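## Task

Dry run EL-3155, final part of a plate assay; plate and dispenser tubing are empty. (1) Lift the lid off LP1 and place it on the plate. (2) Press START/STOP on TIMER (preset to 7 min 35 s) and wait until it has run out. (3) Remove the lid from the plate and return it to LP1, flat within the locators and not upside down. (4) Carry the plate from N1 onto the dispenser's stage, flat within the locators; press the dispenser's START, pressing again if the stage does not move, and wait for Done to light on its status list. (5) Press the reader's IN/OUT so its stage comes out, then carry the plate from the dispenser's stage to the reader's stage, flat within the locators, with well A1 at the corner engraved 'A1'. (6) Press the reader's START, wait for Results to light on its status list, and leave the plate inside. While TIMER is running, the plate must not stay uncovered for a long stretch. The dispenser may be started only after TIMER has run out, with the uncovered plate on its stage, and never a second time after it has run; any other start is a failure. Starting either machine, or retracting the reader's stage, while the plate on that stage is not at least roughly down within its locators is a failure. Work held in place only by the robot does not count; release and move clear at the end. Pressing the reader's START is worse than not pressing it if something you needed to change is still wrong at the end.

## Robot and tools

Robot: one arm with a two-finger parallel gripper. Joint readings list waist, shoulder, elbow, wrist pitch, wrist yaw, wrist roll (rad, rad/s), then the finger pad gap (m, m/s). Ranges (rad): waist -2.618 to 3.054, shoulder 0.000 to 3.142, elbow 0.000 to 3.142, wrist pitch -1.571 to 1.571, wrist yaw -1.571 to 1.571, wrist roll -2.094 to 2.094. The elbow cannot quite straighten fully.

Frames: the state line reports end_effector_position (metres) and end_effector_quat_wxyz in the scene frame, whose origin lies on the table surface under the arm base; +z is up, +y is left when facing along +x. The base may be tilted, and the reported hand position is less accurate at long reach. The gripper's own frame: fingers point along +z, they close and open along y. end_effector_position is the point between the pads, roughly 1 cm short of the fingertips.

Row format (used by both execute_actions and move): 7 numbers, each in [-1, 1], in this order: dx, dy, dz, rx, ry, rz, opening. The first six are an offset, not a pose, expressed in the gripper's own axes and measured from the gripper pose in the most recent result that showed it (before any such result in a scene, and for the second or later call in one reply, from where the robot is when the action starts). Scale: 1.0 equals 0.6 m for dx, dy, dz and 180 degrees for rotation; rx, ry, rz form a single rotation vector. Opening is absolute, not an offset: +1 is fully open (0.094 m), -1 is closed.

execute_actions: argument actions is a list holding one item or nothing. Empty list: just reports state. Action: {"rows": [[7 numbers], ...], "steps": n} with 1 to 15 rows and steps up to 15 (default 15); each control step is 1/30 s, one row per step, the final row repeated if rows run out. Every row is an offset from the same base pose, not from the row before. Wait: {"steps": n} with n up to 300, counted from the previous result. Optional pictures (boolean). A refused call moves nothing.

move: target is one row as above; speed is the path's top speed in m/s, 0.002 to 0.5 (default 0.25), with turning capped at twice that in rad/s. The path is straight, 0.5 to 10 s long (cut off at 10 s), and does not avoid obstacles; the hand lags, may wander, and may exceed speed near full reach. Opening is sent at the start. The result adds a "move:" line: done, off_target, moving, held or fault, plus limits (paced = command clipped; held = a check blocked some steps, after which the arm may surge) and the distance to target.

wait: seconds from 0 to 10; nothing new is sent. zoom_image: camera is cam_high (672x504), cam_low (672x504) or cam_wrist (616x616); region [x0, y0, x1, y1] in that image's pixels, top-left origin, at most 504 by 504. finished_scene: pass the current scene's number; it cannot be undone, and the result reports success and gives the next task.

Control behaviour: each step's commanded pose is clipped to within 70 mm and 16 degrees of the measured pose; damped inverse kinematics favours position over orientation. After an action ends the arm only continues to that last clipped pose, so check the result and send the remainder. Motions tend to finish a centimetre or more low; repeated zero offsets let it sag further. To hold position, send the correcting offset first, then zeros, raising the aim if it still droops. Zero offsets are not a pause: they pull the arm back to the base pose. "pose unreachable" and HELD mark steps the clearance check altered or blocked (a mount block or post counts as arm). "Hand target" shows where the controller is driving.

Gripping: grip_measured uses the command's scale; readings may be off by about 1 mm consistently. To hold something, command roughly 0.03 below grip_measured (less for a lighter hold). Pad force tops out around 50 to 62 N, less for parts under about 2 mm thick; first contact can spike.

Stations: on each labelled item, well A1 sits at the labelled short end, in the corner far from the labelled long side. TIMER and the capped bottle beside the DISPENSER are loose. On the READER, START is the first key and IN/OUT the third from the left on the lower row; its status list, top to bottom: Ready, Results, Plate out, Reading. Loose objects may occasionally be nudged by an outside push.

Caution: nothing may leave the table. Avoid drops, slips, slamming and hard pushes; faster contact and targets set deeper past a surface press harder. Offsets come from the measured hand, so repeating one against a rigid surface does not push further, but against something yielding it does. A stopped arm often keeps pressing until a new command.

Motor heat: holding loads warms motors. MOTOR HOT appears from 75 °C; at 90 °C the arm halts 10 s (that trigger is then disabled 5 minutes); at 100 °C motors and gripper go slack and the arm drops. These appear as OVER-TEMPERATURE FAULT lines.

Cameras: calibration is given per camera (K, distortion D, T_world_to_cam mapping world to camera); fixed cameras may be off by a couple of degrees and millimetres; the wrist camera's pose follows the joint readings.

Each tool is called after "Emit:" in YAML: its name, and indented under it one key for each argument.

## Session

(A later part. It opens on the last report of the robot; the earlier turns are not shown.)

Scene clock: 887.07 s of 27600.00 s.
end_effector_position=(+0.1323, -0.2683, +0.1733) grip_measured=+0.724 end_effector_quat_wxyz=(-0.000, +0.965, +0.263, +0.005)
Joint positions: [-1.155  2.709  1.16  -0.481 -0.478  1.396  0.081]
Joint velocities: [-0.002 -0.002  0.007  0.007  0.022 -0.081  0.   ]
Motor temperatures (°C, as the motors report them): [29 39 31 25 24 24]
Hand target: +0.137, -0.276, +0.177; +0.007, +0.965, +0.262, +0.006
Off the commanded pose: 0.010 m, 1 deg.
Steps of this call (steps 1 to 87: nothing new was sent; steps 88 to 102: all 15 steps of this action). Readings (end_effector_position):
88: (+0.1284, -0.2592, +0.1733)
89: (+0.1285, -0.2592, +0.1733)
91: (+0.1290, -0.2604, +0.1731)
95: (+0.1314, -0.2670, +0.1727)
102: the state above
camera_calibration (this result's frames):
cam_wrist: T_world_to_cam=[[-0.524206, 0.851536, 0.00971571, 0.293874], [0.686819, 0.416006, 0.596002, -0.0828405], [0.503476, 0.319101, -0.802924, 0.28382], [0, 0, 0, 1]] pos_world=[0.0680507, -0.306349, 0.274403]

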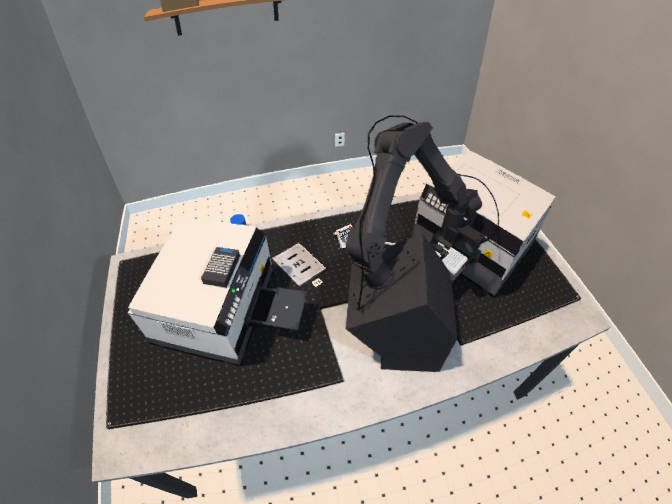

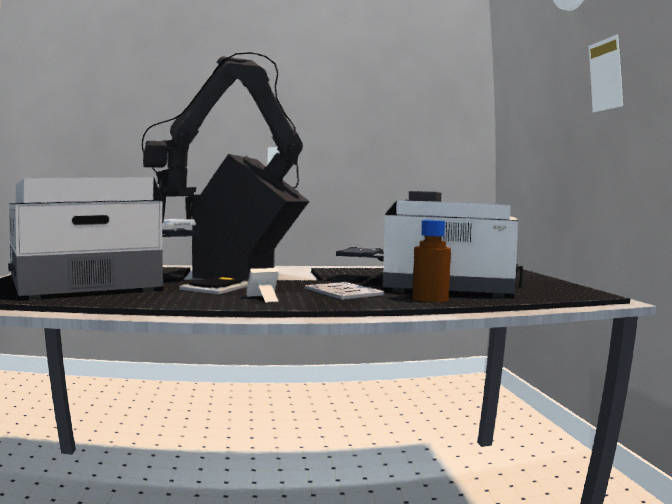

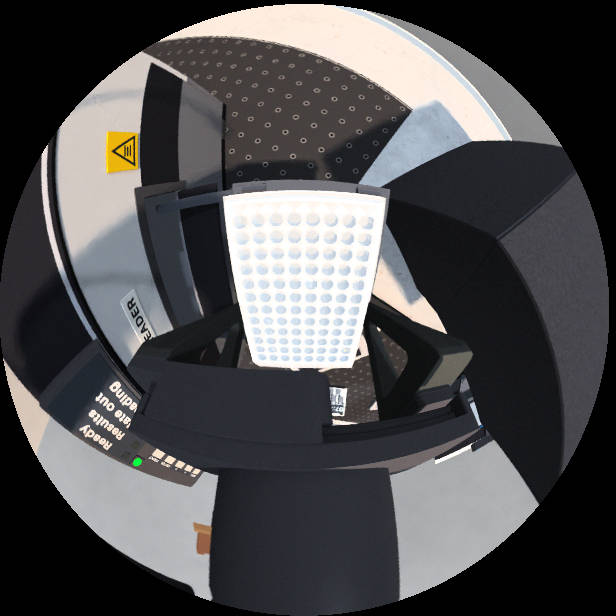

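Now ~4 mm over; descend 6 mm with drift back.

Emit:
execute_actions:
  actions:
    - {"rows":[[0,0.014,-0.004,-0.005,0,0,0.69],[0,0.013,-0.002,-0.005,0,0,0.69],[0.001,0.012,0,-0.005,0,0,0.69],[0.001,0.011,0.002,-0.005,0,0,0.69],[0.001,0.01,0.004,-0.005,0,0,0.69]]}

Emit:
zoom_image:
  camera: "cam_wrist"
  region: [180,150,430,380]

Scene clock: 890.40 s of 27600.00 s.
end_effector_position=(+0.1360, -0.2694, +0.1718) grip_measured=+0.724 end_effector_quat_wxyz=(+0.003, +0.964, +0.267, +0.006)
Joint positions: [-1.144  2.709  1.16  -0.467 -0.483  1.404  0.081]
Joint velocities: [ 0.012 -0.017 -0.007 -0.051 -0.007 -0.007 -0.   ]
Motor temperatures (°C, as the motors report them): [29 39 31 25 24 24]
Hand target: +0.136, -0.273, +0.171; +0.007, +0.965, +0.263, +0.007
Off the commanded pose: 0.004 m, 1 deg.
Steps of this call (steps 1 to 85: nothing new was sent; steps 86 to 100: all 15 steps of this action). Readings (end_effector_position):
86: (+0.1323, -0.2682, +0.1733)
87: (+0.1324, -0.2682, +0.1733)
89: (+0.1329, -0.2682, +0.1730)
93: (+0.1350, -0.2687, +0.1720)
100: the state above
camera_calibration (this result's frames):
cam_wrist: T_world_to_cam=[[-0.530968, 0.84739, 0.00195147, 0.297926], [0.681638, 0.425738, 0.595077, -0.080527], [0.503431, 0.317297, -0.803666, 0.280741], [0, 0, 0, 1]] pos_world=[0.0717455, -0.307254, 0.27296]

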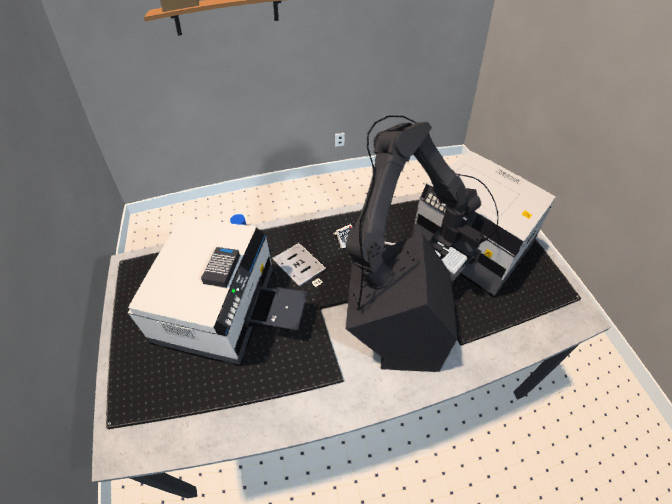

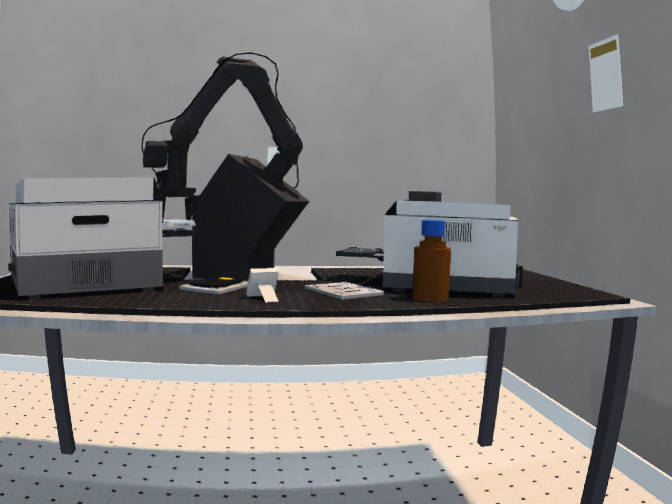

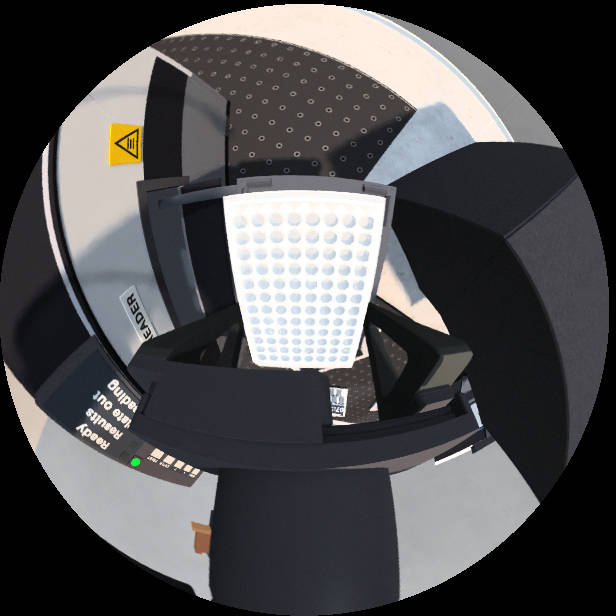

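Region (180, 150, 430, 380) of cam_wrist's 616x616 image, scaled by 2.016, with more detail than that image has; it fills the top 464 rows of this view, and the rest is white.

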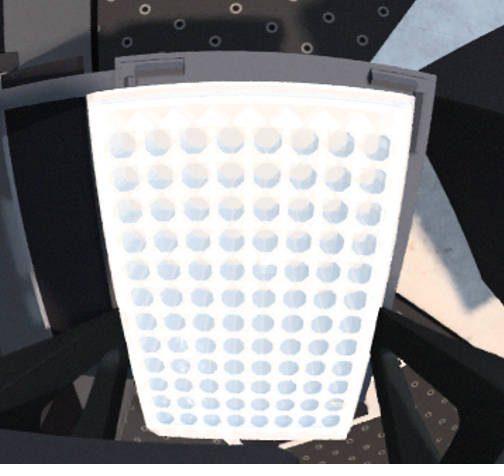

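Emit:
execute_actions:
  actions:
    - {"rows":[[-0.003,0.004,0.003,0,0,0.004,0.69],[-0.003,0.003,0.005,0,0,0.005,0.69],[-0.004,0.002,0.007,0.002,0,0.006,0.69],[-0.004,0.001,0.009,0.003,0,0.006,0.69]]}

Emit:
zoom_image:
  camera: "cam_wrist"
  region: [180,150,430,380]

Scene clock: 894.13 s of 27600.00 s.
end_effector_position=(+0.1312, -0.2650, +0.1632) grip_measured=+0.724 end_effector_quat_wxyz=(-0.009, +0.966, +0.259, +0.004)
Joint positions: [-1.138  2.735  1.16  -0.465 -0.483  1.413  0.081]
Joint velocities: [ 0.012  0.002  0.002 -0.037 -0.037 -0.037  0.001]
Motor temperatures (°C, as the motors report them): [29 40 31 25 24 24]
Hand target: +0.134, -0.271, +0.166; -0.001, +0.966, +0.257, +0.005
Off the commanded pose: 0.008 m, 1 deg.
Steps of this call (steps 1 to 97: nothing new was sent; steps 98 to 112: all 15 steps of this action). Readings (end_effector_position):
98: (+0.1358, -0.2694, +0.1714)
99: (+0.1356, -0.2693, +0.1710)
101: (+0.1340, -0.2681, +0.1687)
105: (+0.1313, -0.2653, +0.1637)
112: the state above
camera_calibration (this result's frames):
cam_wrist: T_world_to_cam=[[-0.516971, 0.855594, 0.0264495, 0.288007], [0.694857, 0.401404, 0.596698, -0.0825036], [0.499915, 0.326854, -0.80203, 0.277626], [0, 0, 0, 1]] pos_world=[0.06743, -0.304043, 0.264277]

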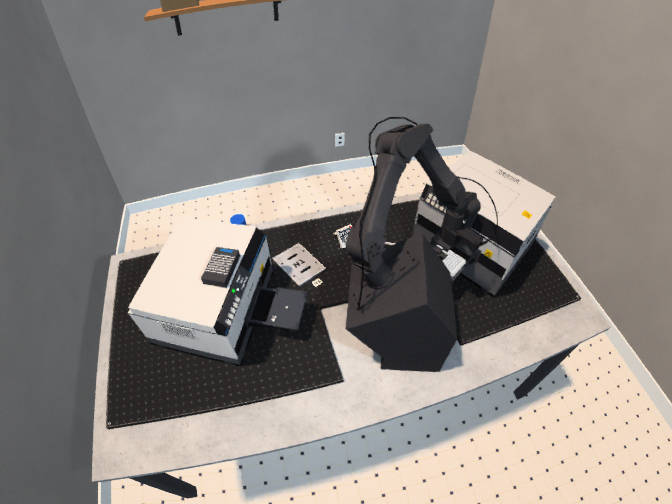

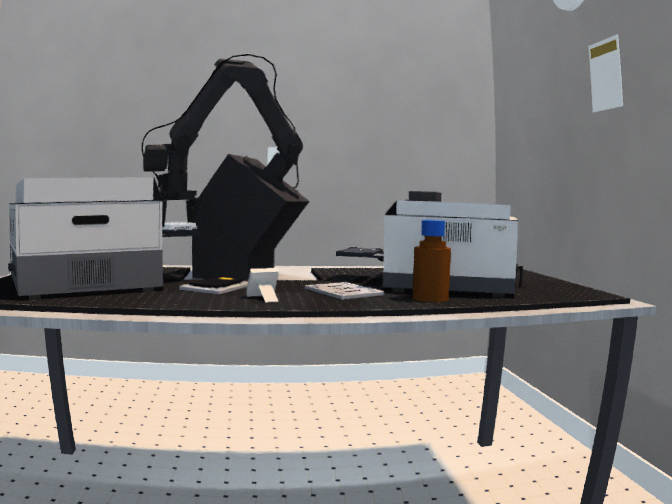

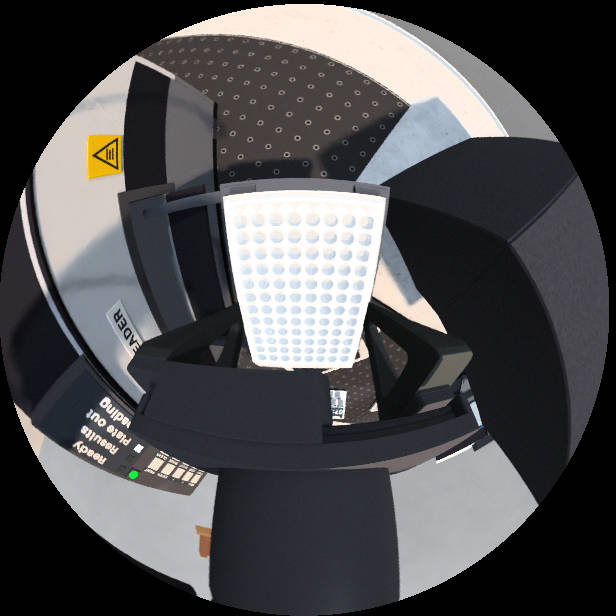

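Region (180, 150, 430, 380) of cam_wrist's 616x616 image, scaled by 2.016, with more detail than that image has; it fills the top 464 rows of this view, and the rest is white.

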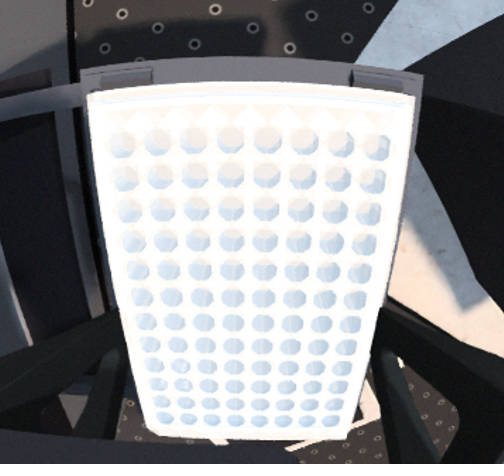

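Well aligned, ~4 mm above. Lower a bit.

Emit:
execute_actions:
  actions:
    - {"rows":[[-0.001,0.011,-0.004,-0.005,0,0.002,0.69],[-0.001,0.011,-0.003,-0.005,0,0.002,0.69],[-0.001,0.011,-0.002,-0.005,0,0.002,0.69],[-0.001,0.011,-0.001,-0.005,0,0.002,0.69],[-0.001,0.011,0.0,-0.005,0,0.002,0.69],[-0.001,0.011,0.001,-0.005,0,0.002,0.69],[-0.001,0.011,0.002,-0.005,0,0.002,0.69]]}

Emit:
zoom_image:
  camera: "cam_wrist"
  region: [180,150,430,380]

Scene clock: 898.97 s of 27600.00 s.
end_effector_position=(+0.1331, -0.2659, +0.1626) grip_measured=+0.724 end_effector_quat_wxyz=(-0.006, +0.966, +0.258, +0.004)
Joint positions: [-1.133  2.735  1.16  -0.457 -0.486  1.422  0.081]
Joint velocities: [-0.007  0.002 -0.017 -0.022 -0.051  0.007  0.001]
Motor temperatures (°C, as the motors report them): [29 40 31 25 24 24]
Hand target: +0.134, -0.271, +0.162; -0.001, +0.967, +0.256, +0.006
Off the commanded pose: 0.005 m, 1 deg.
Steps of this call (steps 1 to 130: nothing new was sent; steps 131 to 145: all 15 steps of this action). Readings (end_effector_position):
131: (+0.1312, -0.2650, +0.1632)
132: (+0.1313, -0.2649, +0.1632)
134: (+0.1313, -0.2650, +0.1632)
138: (+0.1319, -0.2656, +0.1631)
145: the state above
camera_calibration (this result's frames):
cam_wrist: T_world_to_cam=[[-0.516177, 0.856224, 0.0210406, 0.290721], [0.693655, 0.403509, 0.596677, -0.0823137], [0.502399, 0.322586, -0.802206, 0.275002], [0, 0, 0, 1]] pos_world=[0.0689997, -0.304419, 0.263606]

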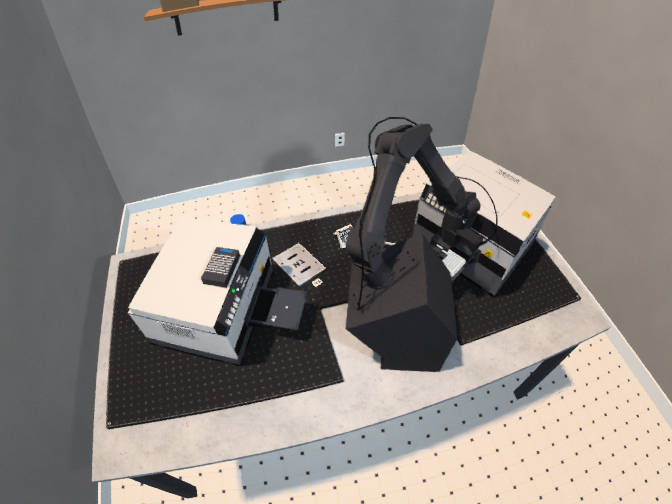

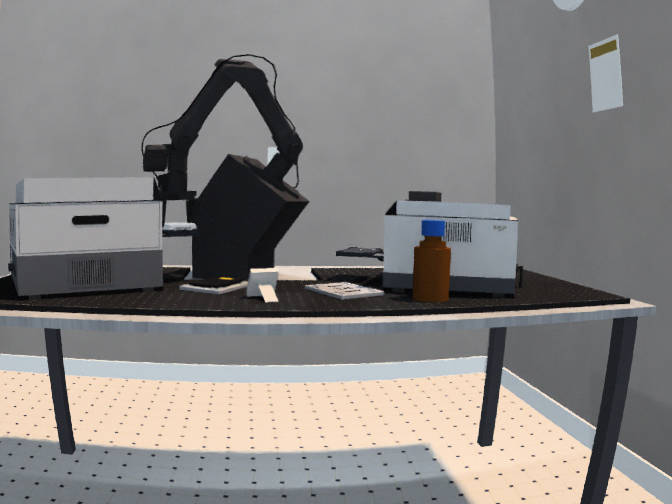

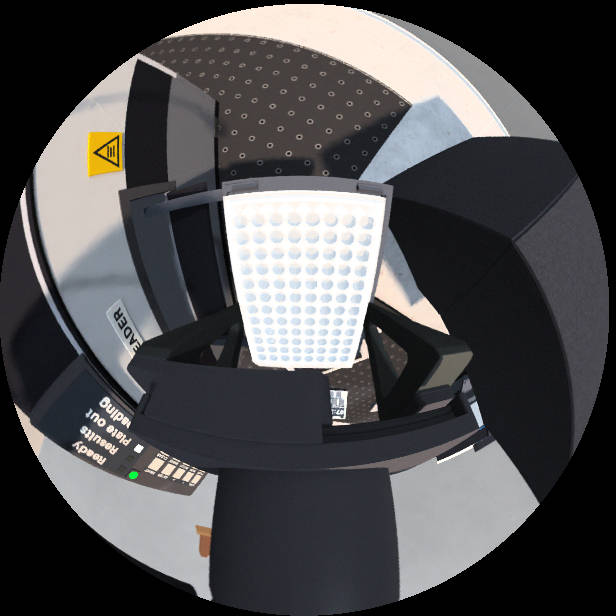

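Region (180, 150, 430, 380) of cam_wrist's 616x616 image, scaled by 2.016, with more detail than that image has; it fills the top 464 rows of this view, and the rest is white.

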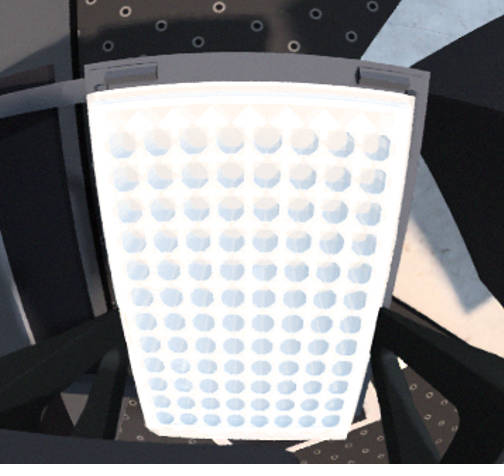

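A shoulder step of 4 mm brings it right in.

Emit:
execute_actions:
  actions:
    - {"rows":[[-0.003,0.007,0.002,-0.002,0,0.002,0.69],[-0.003,0.006,0.004,-0.001,0,0.002,0.69]]}

Emit:
zoom_image:
  camera: "cam_wrist"
  region: [180,150,430,380]

Scene clock: 903.00 s of 27600.00 s.
end_effector_position=(+0.1305, -0.2636, +0.1581) grip_measured=+0.724 end_effector_quat_wxyz=(-0.012, +0.967, +0.256, +0.004)
Joint positions: [-1.131  2.75   1.16  -0.455 -0.488  1.423  0.081]
Joint velocities: [-0.002 -0.002 -0.012  0.051 -0.037  0.037 -0.   ]
Motor temperatures (°C, as the motors report them): [29 40 31 25 24 24]
Hand target: +0.133, -0.270, +0.160; -0.005, +0.967, +0.255, +0.005
Off the commanded pose: 0.007 m, 1 deg.
Steps of this call (steps 1 to 106: nothing new was sent; steps 107 to 121: all 15 steps of this action). Readings (end_effector_position):
107: (+0.1330, -0.2659, +0.1623)
108: (+0.1327, -0.2658, +0.1618)
110: (+0.1315, -0.2649, +0.1602)
114: (+0.1304, -0.2637, +0.1582)
121: the state above
camera_calibration (this result's frames):
cam_wrist: T_world_to_cam=[[-0.511603, 0.858587, 0.0330124, 0.285668], [0.697869, 0.392809, 0.598898, -0.0825231], [0.501239, 0.329437, -0.800144, 0.273575], [0, 0, 0, 1]] pos_world=[0.0666125, -0.302981, 0.258892]

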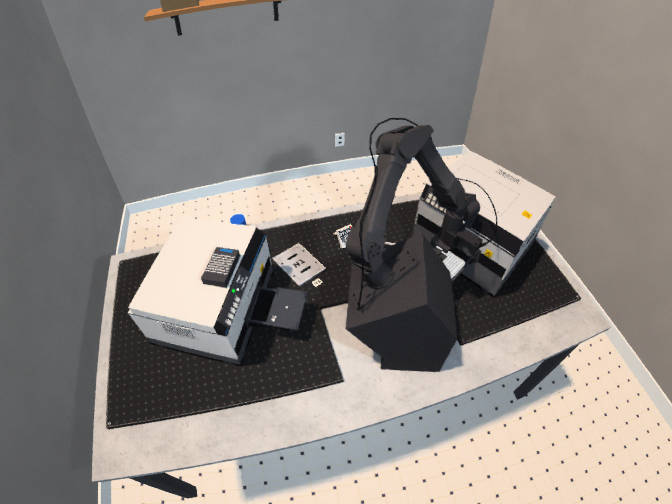

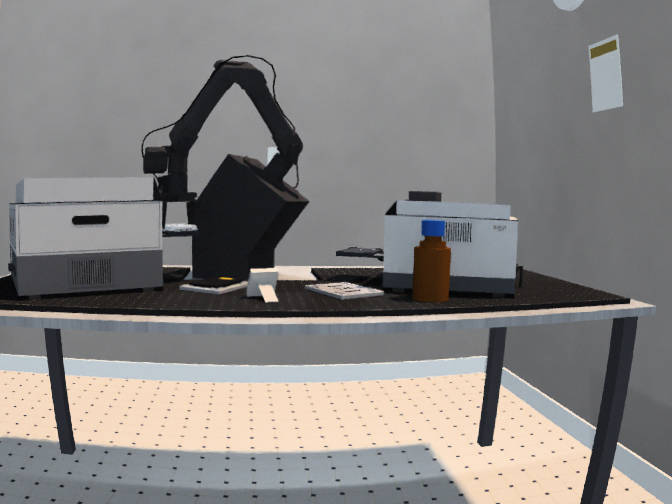

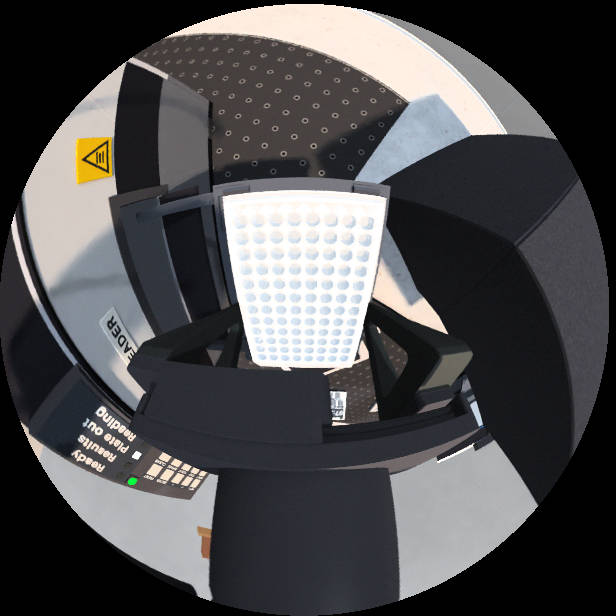

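Region (180, 150, 430, 380) of cam_wrist's 616x616 image, scaled by 2.016, with more detail than that image has; it fills the top 464 rows of this view, and the rest is white.

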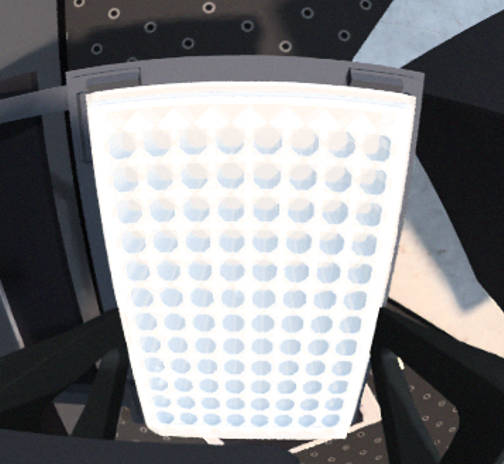

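Nudge +gy via wrist by ~1.5 mm.

Emit:
execute_actions:
  actions:
    - {"rows":[[-0.002,0.013,-0.003,-0.008,0,-0.002,0.69]]}

Emit:
zoom_image:
  camera: "cam_wrist"
  region: [180,150,430,380]

Scene clock: 905.70 s of 27600.00 s.
end_effector_position=(+0.1312, -0.2651, +0.1580) grip_measured=+0.724 end_effector_quat_wxyz=(-0.009, +0.966, +0.257, +0.005)
Joint positions: [-1.131  2.75   1.16  -0.448 -0.489  1.423  0.081]
Joint velocities: [ 0.012 -0.022 -0.017 -0.007 -0.037 -0.095 -0.001]
Motor temperatures (°C, as the motors report them): [29 40 30 25 24 24]
Hand target: +0.133, -0.271, +0.160; +0.000, +0.966, +0.259, +0.007
Off the commanded pose: 0.006 m, 1 deg.
Steps of this call (steps 1 to 66: nothing new was sent; steps 67 to 81: all 15 steps of this action). Readings (end_effector_position):
67: (+0.1306, -0.2638, +0.1581)
68: (+0.1307, -0.2642, +0.1581)
70: (+0.1311, -0.2648, +0.1580)
74: (+0.1312, -0.2651, +0.1580)
81: the state above
camera_calibration (this result's frames):
cam_wrist: T_world_to_cam=[[-0.514535, 0.857057, 0.0265936, 0.2883], [0.694909, 0.398618, 0.598502, -0.0803785], [0.50235, 0.32643, -0.800679, 0.272858], [0, 0, 0, 1]] pos_world=[0.0671261, -0.304119, 0.258911]

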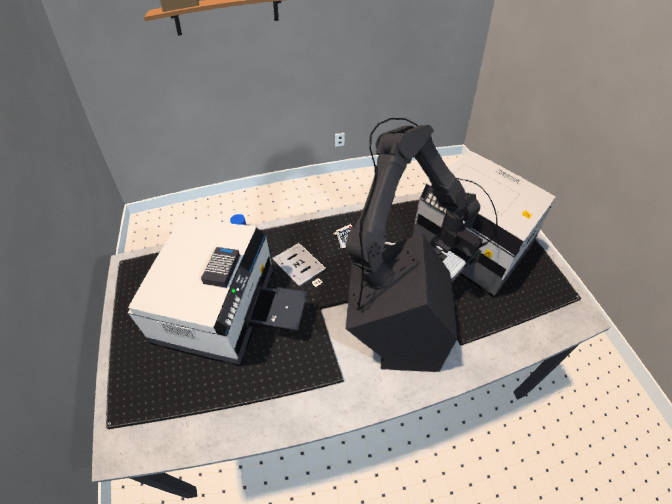

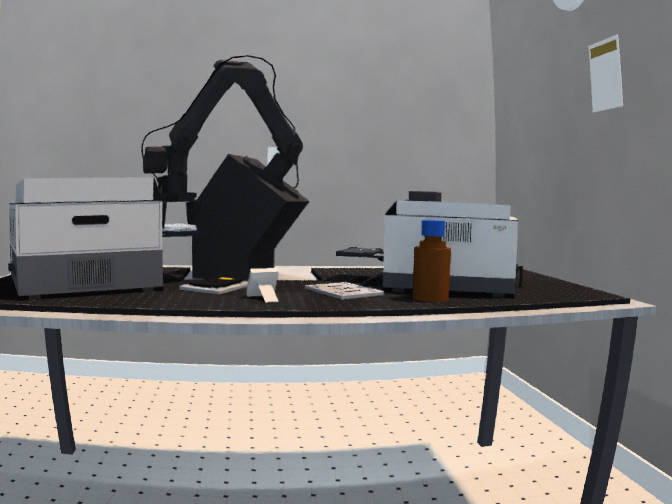

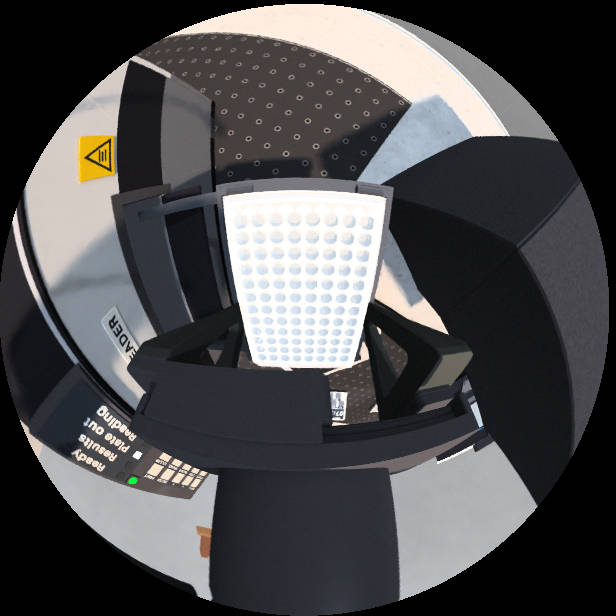

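Region (180, 150, 430, 380) of cam_wrist's 616x616 image, scaled by 2.016, with more detail than that image has; it fills the top 464 rows of this view, and the rest is white.

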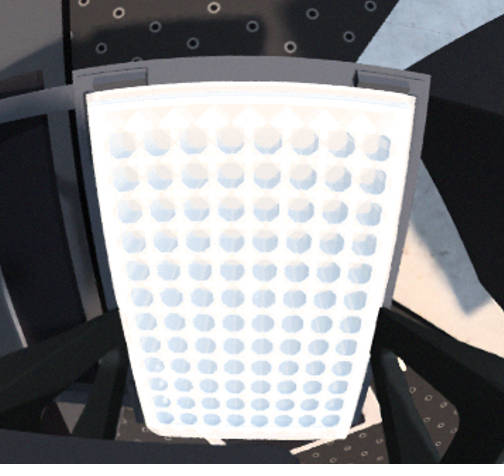

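Emit:
execute_actions:
  actions:
    - {"rows":[[-0.002,0.01,-0.003,-0.006,0,-0.001,1]]}
  pictures: false

Emit:
execute_actions:
  actions:
    - {"rows":[[0,0.012,-0.01,-0.006,0,0,1],[0,0.013,-0.016,-0.006,0,0,1],[0,0.014,-0.022,-0.006,0,0,1],[0,0.015,-0.028,-0.006,0,0,1],[0,0.016,-0.035,-0.006,0,0,1],[0,0.017,-0.042,-0.006,0,0,1],[0,0.018,-0.05,-0.006,0,0,1],[0,0.018,-0.058,-0.006,0,0,1],[0,0.018,-0.066,-0.006,0,0,1],[0,0.018,-0.074,-0.006,0,0,1],[0,0.018,-0.08,-0.006,0,0,1]]}

Emit:
zoom_image:
  camera: "cam_wrist"
  region: [200,150,410,370]

Emit:
zoom_image:
  camera: "cam_low"
  region: [140,200,220,250]

Scene clock: 912.03 s of 27600.00 s.
end_effector_position=(+0.1316, -0.2662, +0.1580) grip_measured=+1.000 end_effector_quat_wxyz=(-0.007, +0.966, +0.258, +0.005)
Joint positions: [-1.131  2.75   1.16  -0.443 -0.489  1.423  0.094]
Joint velocities: [-0.002 -0.002  0.012 -0.037 -0.037 -0.095  0.   ]
Motor temperatures (°C, as the motors report them): [29 40 30 25 24 24]
Hand target: +0.133, -0.271, +0.160; +0.000, +0.966, +0.259, +0.007
Off the commanded pose: 0.005 m, 1 deg.
Steps of this call (steps 1 to 175: nothing new was sent; steps 176 to 190: all 15 steps of this action). Readings (end_effector_position):
176: (+0.1312, -0.2652, +0.1580)
177: (+0.1313, -0.2654, +0.1580)
179: (+0.1314, -0.2658, +0.1580)
183: (+0.1316, -0.2661, +0.1580)
190: the state above

Scene clock: 912.53 s of 27600.00 s.
end_effector_position=(+0.1366, -0.2691, +0.1933) grip_measured=+1.000 end_effector_quat_wxyz=(-0.003, +0.967, +0.254, +0.015)
Joint positions: [-1.184  2.67   1.188 -0.565 -0.484  1.384  0.094]
Joint velocities: [-0.037 -0.081  0.12  -0.139 -0.022 -0.081  0.   ]
Motor temperatures (°C, as the motors report them): [29 41 30 25 24 24]
Hand target: +0.137, -0.276, +0.205; +0.003, +0.966, +0.258, +0.008
Off the commanded pose: 0.015 m, 1 deg.
Steps of this call (steps 1 to 15: all 15 steps of this action). Readings (end_effector_position):
1: (+0.1316, -0.2662, +0.1580)
2: (+0.1315, -0.2660, +0.1580)
4: (+0.1310, -0.2647, +0.1582)
8: (+0.1305, -0.2610, +0.1659)
15: the state above
camera_calibration (this result's frames):
cam_wrist: T_world_to_cam=[[-0.508666, 0.860911, 0.00955489, 0.29708], [0.684036, 0.397372, 0.611711, -0.10505], [0.522831, 0.317693, -0.791024, 0.292648], [0, 0, 0, 1]] pos_world=[0.0699671, -0.306987, 0.292913]

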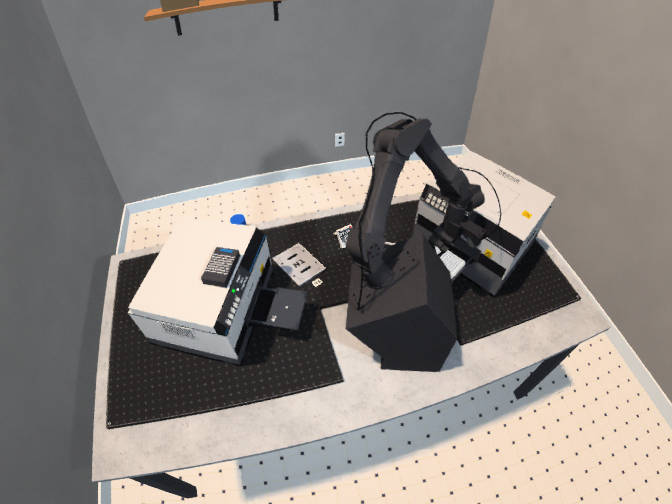

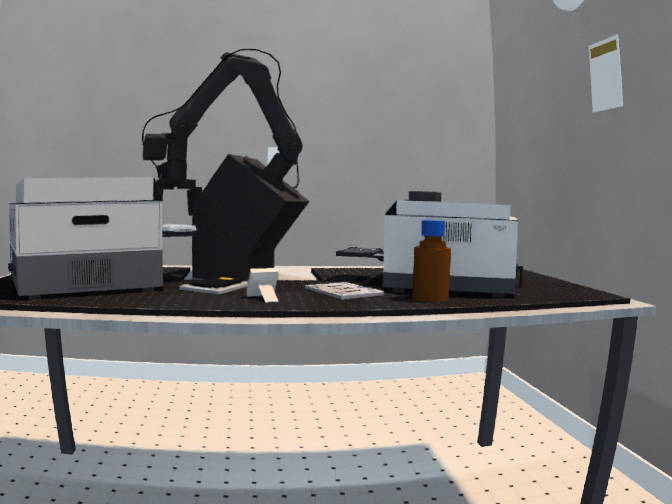

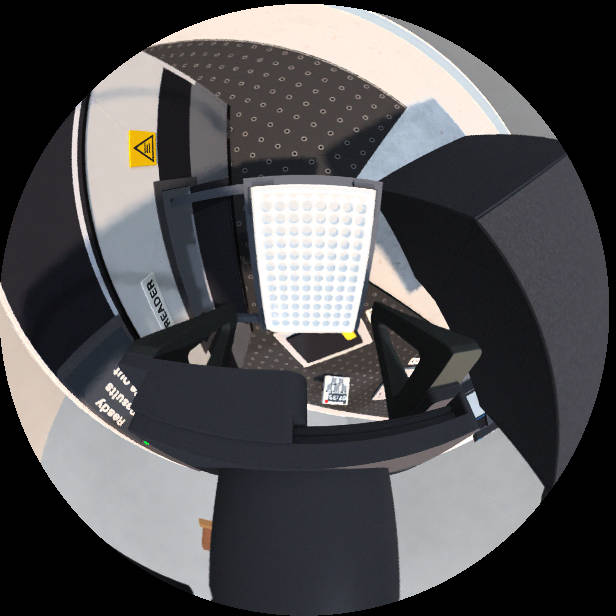

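Region (200, 150, 410, 370) of cam_wrist's 616x616 image, scaled by 2.291, with more detail than that image has; it fills the left 481 columns of this view, and the rest is white.

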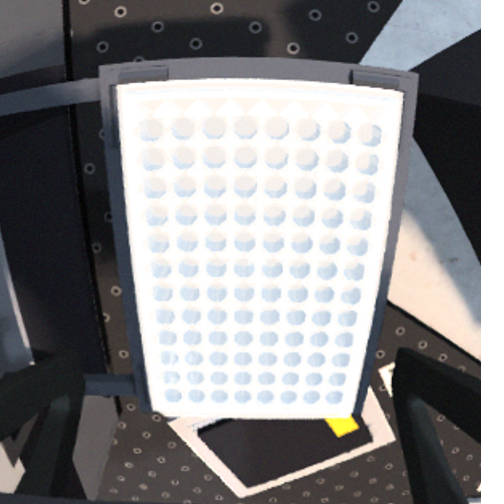

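Region (140, 200, 220, 250) of cam_low's 672x504 image, scaled by 6.300, with more detail than that image has; it fills the top 315 rows of this view, and the rest is white.

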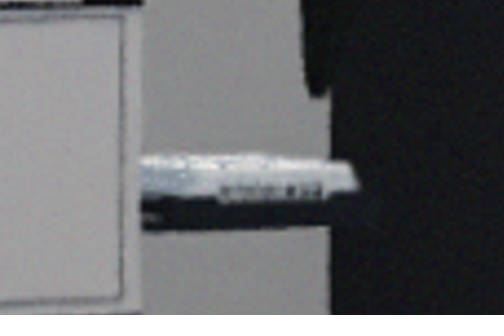

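Emit:
move:
  target: [0.237,0.03,-0.16,0,0,0,-1]
  speed: 0.15

Emit:
zoom_image:
  camera: "cam_wrist"
  region: [210,30,410,230]

Scene clock: 917.33 s of 27600.00 s.
end_effector_position=(+0.2591, -0.2124, +0.2798) grip_measured=-0.991 end_effector_quat_wxyz=(-0.016, +0.967, +0.254, +0.007)
Joint positions: [-0.952  2.378  1.389 -0.968 -0.571  1.612  0.   ]
Joint velocities: [ 0.002  0.007 -0.007 -0.037 -0.022 -0.022  0.   ]
Motor temperatures (°C, as the motors report them): [29 41 31 25 24 24]
Hand target: +0.266, -0.217, +0.292; -0.002, +0.967, +0.253, +0.013
Off the commanded pose: 0.016 m, 2 deg.
move: off_target
camera_calibration (this result's frames):
cam_wrist: T_world_to_cam=[[-0.508172, 0.860348, 0.0395171, 0.301128], [0.697344, 0.384098, 0.605128, -0.268695], [0.505442, 0.335066, -0.795147, 0.288392], [0, 0, 0, 1]] pos_world=[0.194632, -0.2525, 0.380009]

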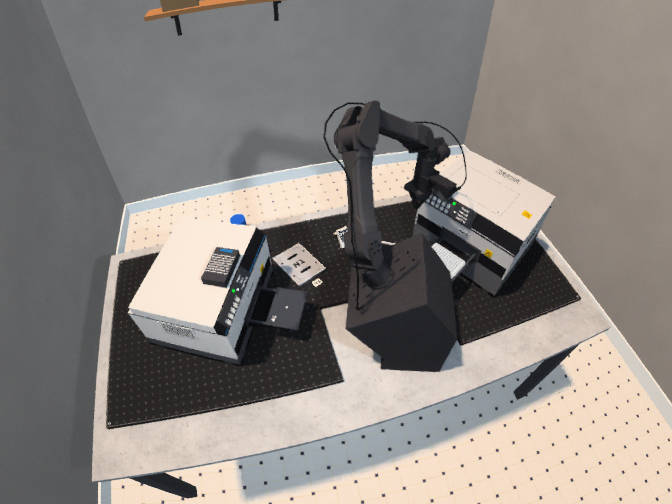

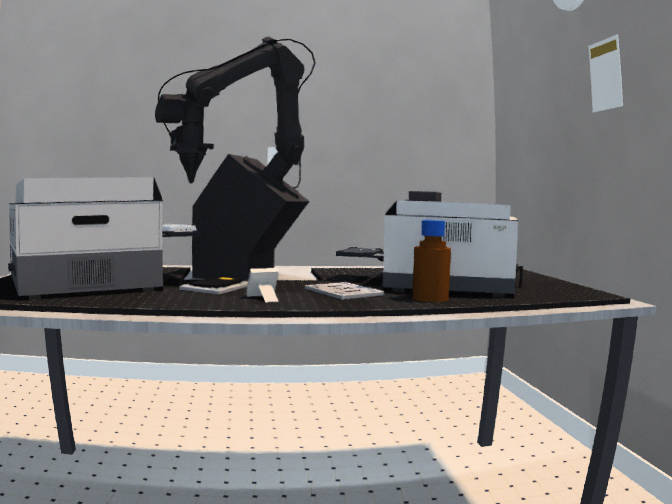

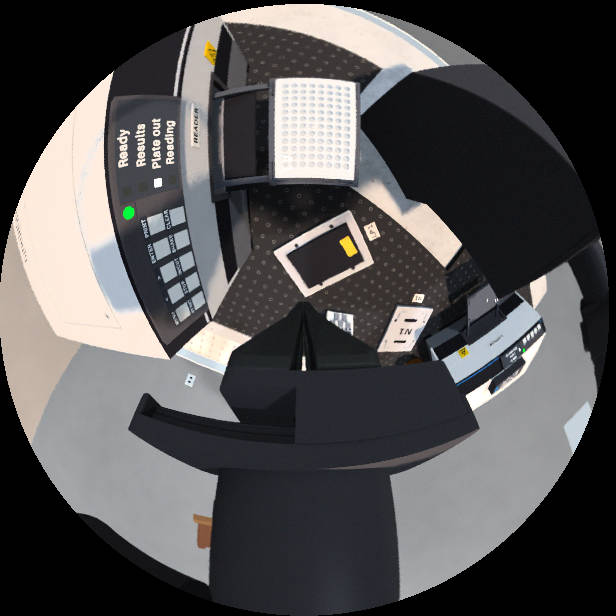

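Region (210, 30, 410, 230) of cam_wrist's 616x616 image, scaled by 2.520, with more detail than that image has.

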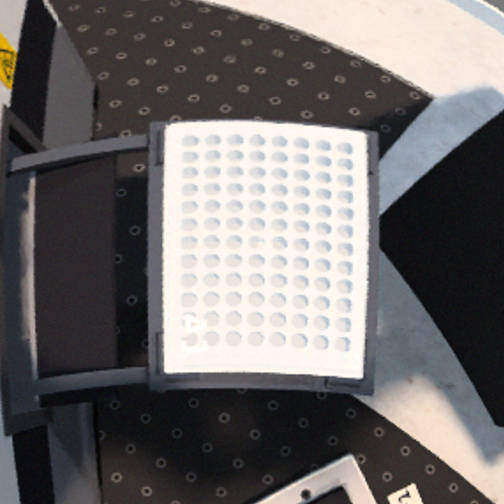

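All locators visible. On to START.

Emit:
move:
  target: [0.02,0.03,-0.03,0,0,-0.51,-1]
  speed: 0.3

Emit:
move:
  target: [-0.04,0,-0.02,0,-0.3,0,-1]
  speed: 0.25

Scene clock: 922.70 s of 27600.00 s.
end_effector_position=(+0.2724, -0.2157, +0.2900) grip_measured=-0.991 end_effector_quat_wxyz=(-0.018, +0.498, +0.867, +0.021)
Joint positions: [-0.943  2.418  1.507 -1.07  -0.571  0.019  0.   ]
Joint velocities: [-0.007  0.017  0.002 -0.022  0.007 -0.037  0.001]
Motor temperatures (°C, as the motors report them): [30 41 31 25 24 24]
Hand target: +0.278, -0.223, +0.298; -0.006, +0.491, +0.871, +0.016
Off the commanded pose: 0.012 m, 2 deg.
move: off_target
camera_calibration (this result's frames):
cam_wrist: T_world_to_cam=[[-0.853252, -0.521444, -0.00761249, 0.119929], [-0.409613, 0.661082, 0.62864, 0.0716016], [-0.322768, 0.539506, -0.777659, 0.555491], [0, 0, 0, 1]] pos_world=[0.310953, -0.284489, 0.387884]

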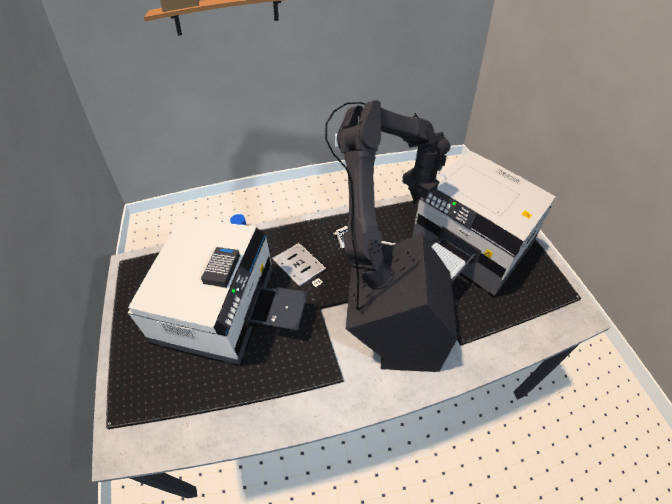

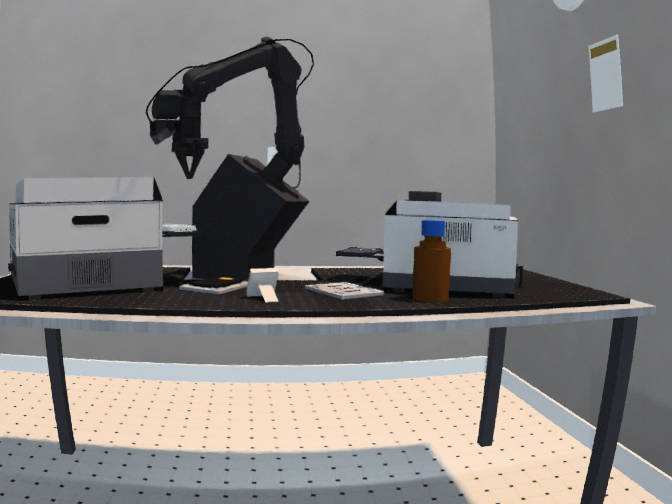

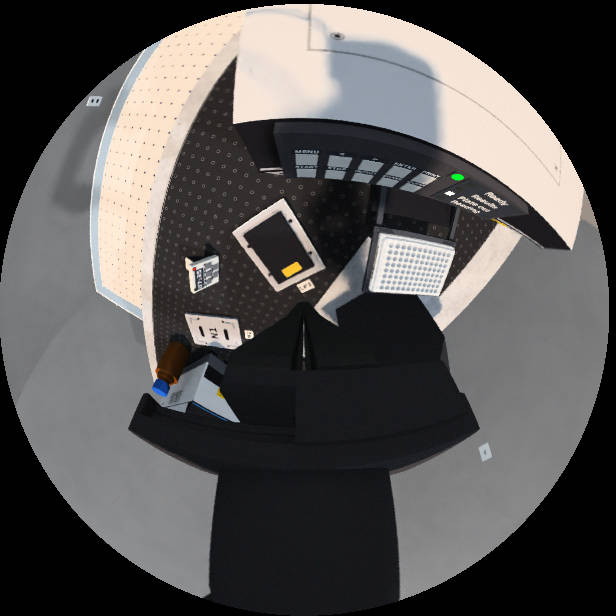

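Scene clock: 925.37 s of 27600.00 s.
end_effector_position=(+0.2867, -0.2344, +0.2978) grip_measured=-0.991 end_effector_quat_wxyz=(+0.369, +0.447, +0.790, -0.200)
Joint positions: [-0.805  1.96   0.556  0.454 -0.252  0.586  0.   ]
Joint velocities: [-0.007 -0.007  0.012  0.022 -0.007 -0.007  0.   ]
Motor temperatures (°C, as the motors report them): [30 41 31 25 24 24]
Hand target: +0.283, -0.237, +0.300; +0.374, +0.451, +0.783, -0.210
Off the commanded pose: 0.004 m, 2 deg.
move: done
camera_calibration (this result's frames):
cam_wrist: T_world_to_cam=[[-0.852041, -0.523389, 0.00949852, 0.116554], [-0.510374, 0.826546, -0.237361, 0.410441], [0.116381, -0.207089, -0.971375, 0.333018], [0, 0, 0, 1]] pos_world=[0.27003, -0.209281, 0.419801]

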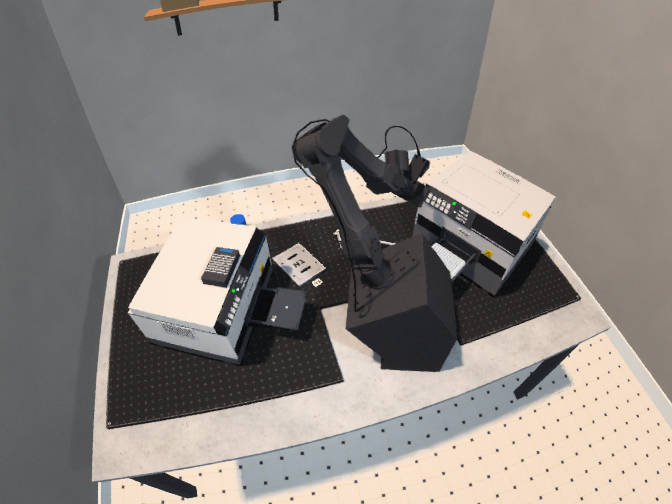

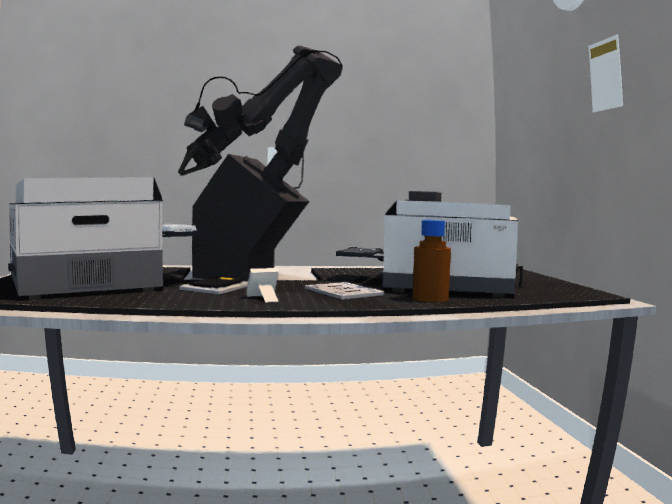

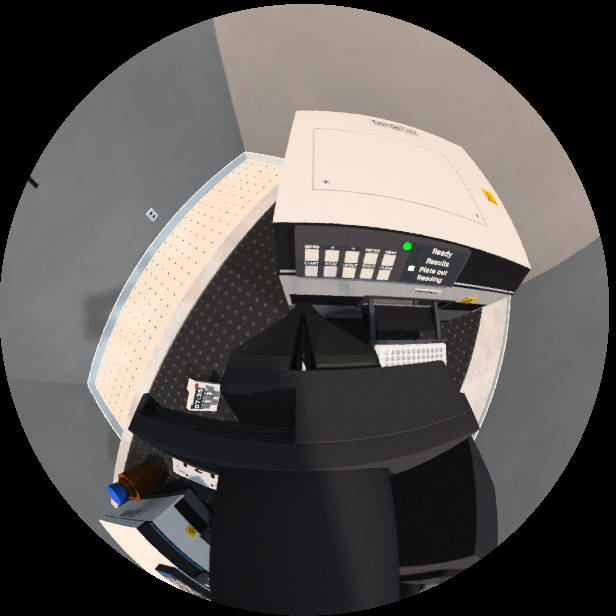

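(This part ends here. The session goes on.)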